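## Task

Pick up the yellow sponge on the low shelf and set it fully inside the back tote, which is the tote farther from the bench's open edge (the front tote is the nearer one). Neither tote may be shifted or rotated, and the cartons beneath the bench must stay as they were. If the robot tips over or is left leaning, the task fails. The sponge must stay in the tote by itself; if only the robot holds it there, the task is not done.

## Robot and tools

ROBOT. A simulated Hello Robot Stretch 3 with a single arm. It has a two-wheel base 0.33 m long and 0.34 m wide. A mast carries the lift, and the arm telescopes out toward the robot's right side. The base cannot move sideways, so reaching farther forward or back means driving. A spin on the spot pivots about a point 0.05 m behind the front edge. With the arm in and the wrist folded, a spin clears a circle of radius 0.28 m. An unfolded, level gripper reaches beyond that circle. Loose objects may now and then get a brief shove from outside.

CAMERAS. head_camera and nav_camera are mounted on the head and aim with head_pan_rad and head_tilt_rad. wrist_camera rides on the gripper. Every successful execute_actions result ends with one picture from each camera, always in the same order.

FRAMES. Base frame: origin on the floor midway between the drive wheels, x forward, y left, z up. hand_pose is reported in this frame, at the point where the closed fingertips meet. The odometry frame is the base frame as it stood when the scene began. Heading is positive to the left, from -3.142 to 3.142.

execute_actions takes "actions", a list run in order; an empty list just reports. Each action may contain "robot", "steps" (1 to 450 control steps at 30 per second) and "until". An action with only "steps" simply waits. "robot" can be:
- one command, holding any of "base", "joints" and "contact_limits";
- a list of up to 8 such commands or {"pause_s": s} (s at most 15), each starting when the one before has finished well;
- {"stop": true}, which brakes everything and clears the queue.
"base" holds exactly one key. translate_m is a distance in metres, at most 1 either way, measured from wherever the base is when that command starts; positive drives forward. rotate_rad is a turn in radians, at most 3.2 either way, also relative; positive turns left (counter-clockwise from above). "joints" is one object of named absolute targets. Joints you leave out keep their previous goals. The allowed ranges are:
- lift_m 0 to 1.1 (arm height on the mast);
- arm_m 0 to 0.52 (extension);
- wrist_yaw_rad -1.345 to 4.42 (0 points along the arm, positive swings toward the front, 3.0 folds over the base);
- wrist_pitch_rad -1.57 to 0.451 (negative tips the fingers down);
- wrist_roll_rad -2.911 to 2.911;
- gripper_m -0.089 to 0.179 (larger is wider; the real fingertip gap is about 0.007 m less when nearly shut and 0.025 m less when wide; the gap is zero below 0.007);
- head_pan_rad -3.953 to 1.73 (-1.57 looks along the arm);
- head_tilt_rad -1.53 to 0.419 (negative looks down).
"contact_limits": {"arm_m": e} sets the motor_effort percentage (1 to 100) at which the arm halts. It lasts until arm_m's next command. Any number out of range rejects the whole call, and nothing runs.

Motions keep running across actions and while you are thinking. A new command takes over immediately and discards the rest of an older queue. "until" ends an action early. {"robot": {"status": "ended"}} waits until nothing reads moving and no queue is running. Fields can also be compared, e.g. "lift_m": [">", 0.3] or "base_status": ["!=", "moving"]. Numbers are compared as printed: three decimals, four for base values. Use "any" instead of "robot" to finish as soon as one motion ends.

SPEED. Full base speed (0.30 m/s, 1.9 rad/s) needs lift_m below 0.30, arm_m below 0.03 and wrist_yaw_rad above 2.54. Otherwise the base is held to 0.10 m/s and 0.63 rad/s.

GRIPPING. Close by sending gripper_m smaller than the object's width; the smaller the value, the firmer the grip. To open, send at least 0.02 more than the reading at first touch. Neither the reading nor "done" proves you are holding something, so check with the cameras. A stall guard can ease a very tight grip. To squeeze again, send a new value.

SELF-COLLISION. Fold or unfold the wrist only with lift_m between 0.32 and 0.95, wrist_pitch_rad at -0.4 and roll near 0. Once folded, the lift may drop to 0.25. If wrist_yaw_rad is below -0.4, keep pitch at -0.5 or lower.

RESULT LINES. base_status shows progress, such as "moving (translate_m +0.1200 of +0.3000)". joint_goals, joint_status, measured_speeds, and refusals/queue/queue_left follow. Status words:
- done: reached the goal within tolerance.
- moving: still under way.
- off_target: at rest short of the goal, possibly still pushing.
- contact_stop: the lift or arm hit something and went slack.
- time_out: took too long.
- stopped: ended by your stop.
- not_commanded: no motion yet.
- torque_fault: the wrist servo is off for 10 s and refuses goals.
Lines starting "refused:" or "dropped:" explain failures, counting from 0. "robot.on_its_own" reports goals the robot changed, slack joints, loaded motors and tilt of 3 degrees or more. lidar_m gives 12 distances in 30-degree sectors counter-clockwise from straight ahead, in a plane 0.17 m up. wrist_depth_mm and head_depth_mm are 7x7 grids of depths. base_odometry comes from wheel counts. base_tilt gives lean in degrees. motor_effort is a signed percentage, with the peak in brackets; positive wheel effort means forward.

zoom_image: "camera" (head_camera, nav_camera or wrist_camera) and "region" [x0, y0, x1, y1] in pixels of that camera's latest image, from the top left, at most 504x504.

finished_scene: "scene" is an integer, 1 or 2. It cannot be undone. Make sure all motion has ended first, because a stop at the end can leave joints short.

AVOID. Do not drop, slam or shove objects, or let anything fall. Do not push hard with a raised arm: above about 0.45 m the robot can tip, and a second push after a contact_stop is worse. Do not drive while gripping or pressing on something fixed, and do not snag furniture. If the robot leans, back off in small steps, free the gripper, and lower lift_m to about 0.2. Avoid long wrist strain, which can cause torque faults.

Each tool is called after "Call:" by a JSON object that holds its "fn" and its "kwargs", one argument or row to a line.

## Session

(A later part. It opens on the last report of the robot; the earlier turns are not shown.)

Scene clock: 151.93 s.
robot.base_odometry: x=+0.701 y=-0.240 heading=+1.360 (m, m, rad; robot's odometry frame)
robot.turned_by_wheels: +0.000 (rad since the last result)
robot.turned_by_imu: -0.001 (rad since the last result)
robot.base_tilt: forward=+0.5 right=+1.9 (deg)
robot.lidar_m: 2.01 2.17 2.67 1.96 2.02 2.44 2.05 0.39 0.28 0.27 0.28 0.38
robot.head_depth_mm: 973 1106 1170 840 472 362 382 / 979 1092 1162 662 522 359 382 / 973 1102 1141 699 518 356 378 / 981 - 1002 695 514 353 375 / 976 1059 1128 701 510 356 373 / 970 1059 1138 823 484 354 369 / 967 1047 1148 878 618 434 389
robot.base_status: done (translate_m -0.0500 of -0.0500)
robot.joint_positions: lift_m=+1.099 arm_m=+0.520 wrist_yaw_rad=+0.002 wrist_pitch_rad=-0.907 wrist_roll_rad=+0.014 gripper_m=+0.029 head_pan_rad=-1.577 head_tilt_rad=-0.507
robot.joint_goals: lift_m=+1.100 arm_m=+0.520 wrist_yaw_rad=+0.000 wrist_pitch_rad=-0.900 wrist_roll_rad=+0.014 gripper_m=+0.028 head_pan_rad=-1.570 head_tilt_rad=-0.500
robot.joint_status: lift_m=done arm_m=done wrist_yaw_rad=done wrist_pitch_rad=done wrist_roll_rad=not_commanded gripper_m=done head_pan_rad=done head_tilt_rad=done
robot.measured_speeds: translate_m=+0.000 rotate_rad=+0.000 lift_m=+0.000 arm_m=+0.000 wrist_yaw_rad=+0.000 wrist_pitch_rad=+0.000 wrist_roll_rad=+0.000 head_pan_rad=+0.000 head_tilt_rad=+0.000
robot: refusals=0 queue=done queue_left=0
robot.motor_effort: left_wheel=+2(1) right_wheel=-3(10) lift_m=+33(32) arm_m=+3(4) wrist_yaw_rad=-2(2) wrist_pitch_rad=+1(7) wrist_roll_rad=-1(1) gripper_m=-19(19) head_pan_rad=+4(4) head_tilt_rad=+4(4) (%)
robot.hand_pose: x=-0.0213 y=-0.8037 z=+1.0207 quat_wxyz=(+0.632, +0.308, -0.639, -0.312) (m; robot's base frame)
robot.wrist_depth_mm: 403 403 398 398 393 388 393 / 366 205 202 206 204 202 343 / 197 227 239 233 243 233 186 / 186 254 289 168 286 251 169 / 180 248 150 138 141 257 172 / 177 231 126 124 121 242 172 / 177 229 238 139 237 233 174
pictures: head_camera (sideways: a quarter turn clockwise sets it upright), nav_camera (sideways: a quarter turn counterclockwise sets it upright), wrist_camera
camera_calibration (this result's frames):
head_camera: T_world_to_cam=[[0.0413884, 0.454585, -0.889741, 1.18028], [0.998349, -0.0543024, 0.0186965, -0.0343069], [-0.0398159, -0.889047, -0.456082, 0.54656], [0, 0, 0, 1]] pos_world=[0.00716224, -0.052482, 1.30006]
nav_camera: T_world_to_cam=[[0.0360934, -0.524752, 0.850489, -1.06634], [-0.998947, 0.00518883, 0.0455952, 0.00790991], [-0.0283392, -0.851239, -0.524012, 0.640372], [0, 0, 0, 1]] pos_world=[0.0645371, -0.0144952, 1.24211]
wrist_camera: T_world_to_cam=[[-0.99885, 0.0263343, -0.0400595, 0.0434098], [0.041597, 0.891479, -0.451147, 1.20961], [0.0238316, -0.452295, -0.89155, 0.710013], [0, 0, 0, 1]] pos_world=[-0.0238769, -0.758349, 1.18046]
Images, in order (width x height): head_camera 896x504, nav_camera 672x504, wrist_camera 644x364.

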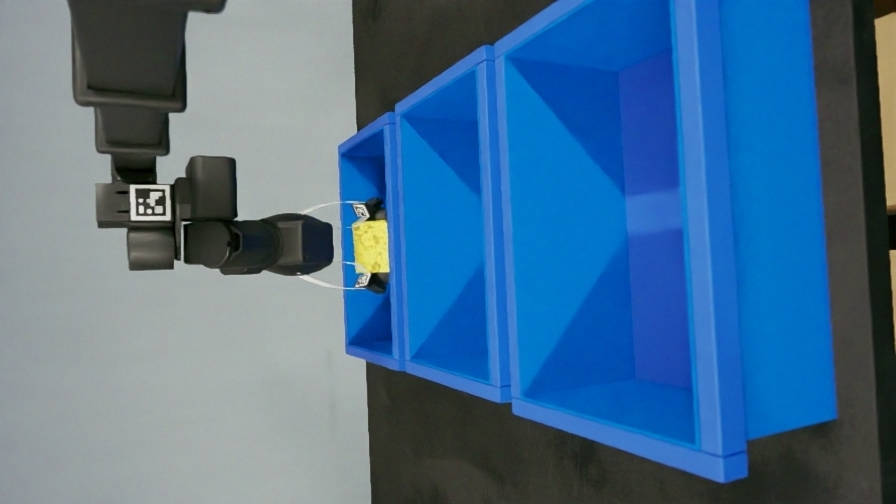

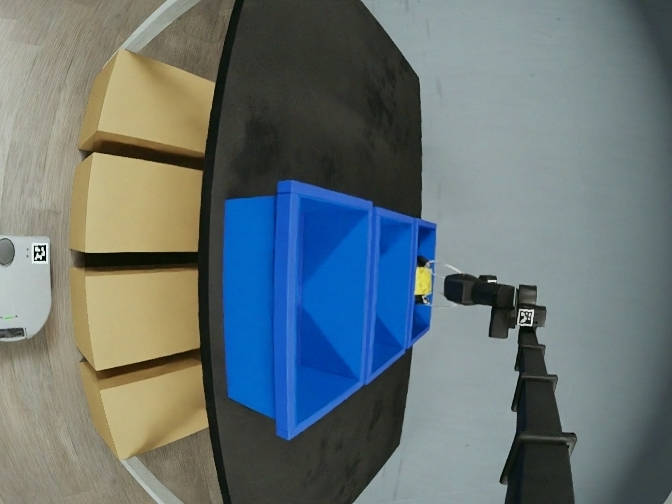

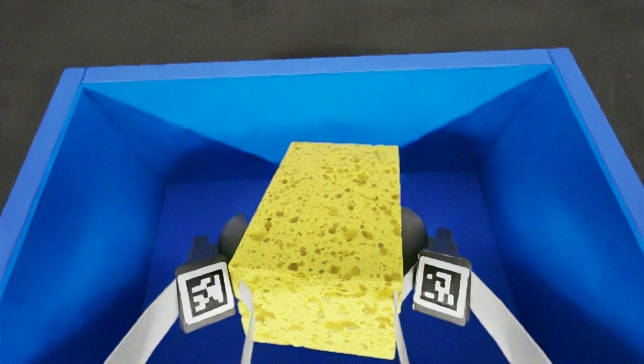

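Call:
{"fn": "execute_actions", "kwargs": {
  "actions": [
    {"robot":[{"joints":{"lift_m":1.045}},{"joints":{"gripper_m":0.1}},{"joints":{"lift_m":1.1}}],"steps":450,"until":{"robot":{"status":"ended"}}}
  ]
}}

Scene clock: 160.20 s.
robot.base_odometry: x=+0.701 y=-0.240 heading=+1.360 (m, m, rad; robot's odometry frame)
robot.turned_by_wheels: +0.000 (rad since the last result)
robot.turned_by_imu: -0.001 (rad since the last result)
robot.base_tilt: forward=+0.4 right=+1.8 (deg)
robot.lidar_m: 2.02 2.17 2.67 1.96 2.01 2.44 2.05 0.39 0.28 0.27 0.28 0.38
robot.head_depth_mm: 977 1112 1174 840 472 362 381 / 977 1092 1164 661 522 359 382 / 971 1103 1139 699 519 356 378 / 978 - 904 696 515 354 375 / 976 1061 1134 704 510 356 373 / 971 1050 1137 821 483 353 369 / 967 1052 1147 878 618 434 388
robot.base_status: done (translate_m -0.0500 of -0.0500)
robot.joint_positions: lift_m=+1.099 arm_m=+0.520 wrist_yaw_rad=+0.002 wrist_pitch_rad=-0.908 wrist_roll_rad=+0.014 gripper_m=+0.100 head_pan_rad=-1.577 head_tilt_rad=-0.507
robot.joint_goals: lift_m=+1.100 arm_m=+0.520 wrist_yaw_rad=+0.000 wrist_pitch_rad=-0.900 wrist_roll_rad=+0.014 gripper_m=+0.100 head_pan_rad=-1.570 head_tilt_rad=-0.500
robot.joint_status: lift_m=done arm_m=done wrist_yaw_rad=done wrist_pitch_rad=done wrist_roll_rad=not_commanded gripper_m=done head_pan_rad=done head_tilt_rad=done
robot.measured_speeds: translate_m=+0.000 rotate_rad=+0.000 lift_m=+0.000 arm_m=+0.000 wrist_yaw_rad=+0.000 wrist_pitch_rad=+0.000 wrist_roll_rad=+0.000 head_pan_rad=+0.000 head_tilt_rad=+0.000
robot: refusals=0 queue=done queue_left=0
robot.motor_effort: left_wheel=+1(1) right_wheel=-3(3) lift_m=+32(36) arm_m=+3(3) wrist_yaw_rad=-3(3) wrist_pitch_rad=+2(1) wrist_roll_rad=+0(1) gripper_m=+0(80) head_pan_rad=+4(4) head_tilt_rad=+5(4) (%)
robot.hand_pose: x=-0.0213 y=-0.8035 z=+1.0206 quat_wxyz=(+0.632, +0.309, -0.639, -0.312) (m; robot's base frame)
robot.wrist_depth_mm: 401 404 398 395 393 393 390 / 361 205 203 206 205 205 342 / 198 226 239 243 247 235 185 / 185 252 287 289 292 250 170 / 180 246 278 231 265 248 171 / 178 216 257 211 250 226 172 / 173 236 240 201 234 233 169
pictures: head_camera (sideways: a quarter turn clockwise sets it upright), nav_camera (sideways: a quarter turn counterclockwise sets it upright), wrist_camera
camera_calibration (this result's frames):
head_camera: T_world_to_cam=[[0.0413884, 0.454585, -0.889741, 1.18028], [0.998349, -0.0543023, 0.0186965, -0.0343069], [-0.0398158, -0.889047, -0.456082, 0.54656], [0, 0, 0, 1]] pos_world=[0.00716224, -0.052482, 1.30006]
nav_camera: T_world_to_cam=[[0.0360935, -0.524752, 0.850489, -1.06634], [-0.998947, 0.00518871, 0.0455952, 0.00790991], [-0.0283391, -0.851239, -0.524012, 0.640372], [0, 0, 0, 1]] pos_world=[0.0645371, -0.0144952, 1.24211]
wrist_camera: T_world_to_cam=[[-0.99885, 0.0263727, -0.0400334, 0.043403], [0.0415975, 0.891896, -0.450323, 1.20886], [0.0238294, -0.45147, -0.891968, 0.711075], [0, 0, 0, 1]] pos_world=[-0.0238772, -0.758297, 1.18037]
Images, in order (width x height): head_camera 896x504, nav_camera 672x504, wrist_camera 644x364.

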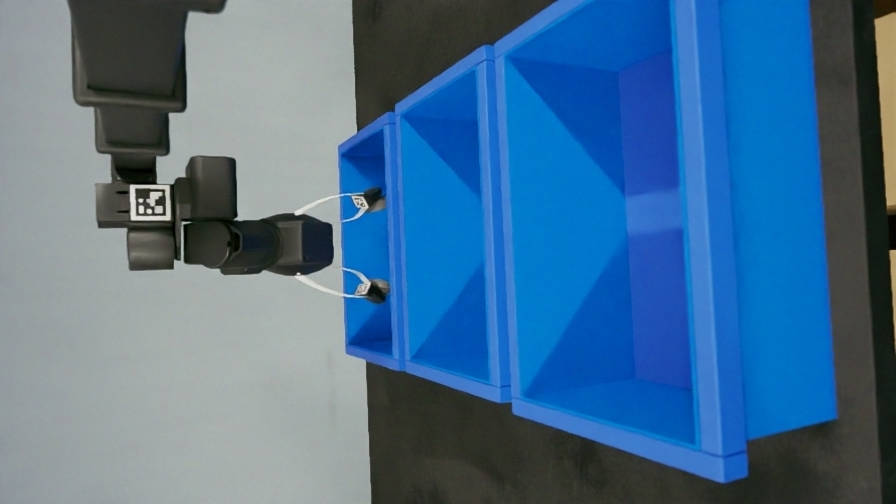

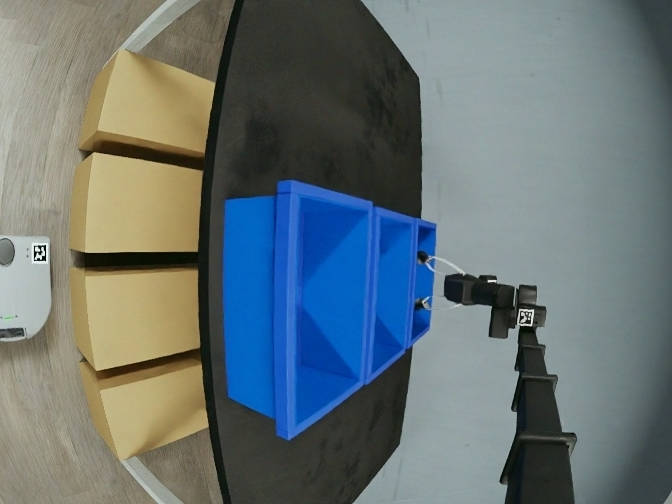

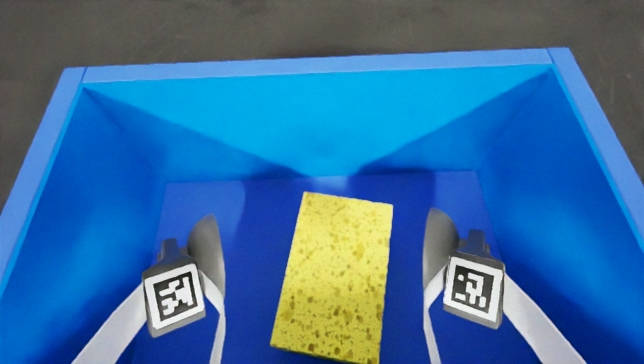

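Call:
{"fn": "finished_scene", "kwargs": {
  "scene": 2
}}

The scene is finished: the task was done.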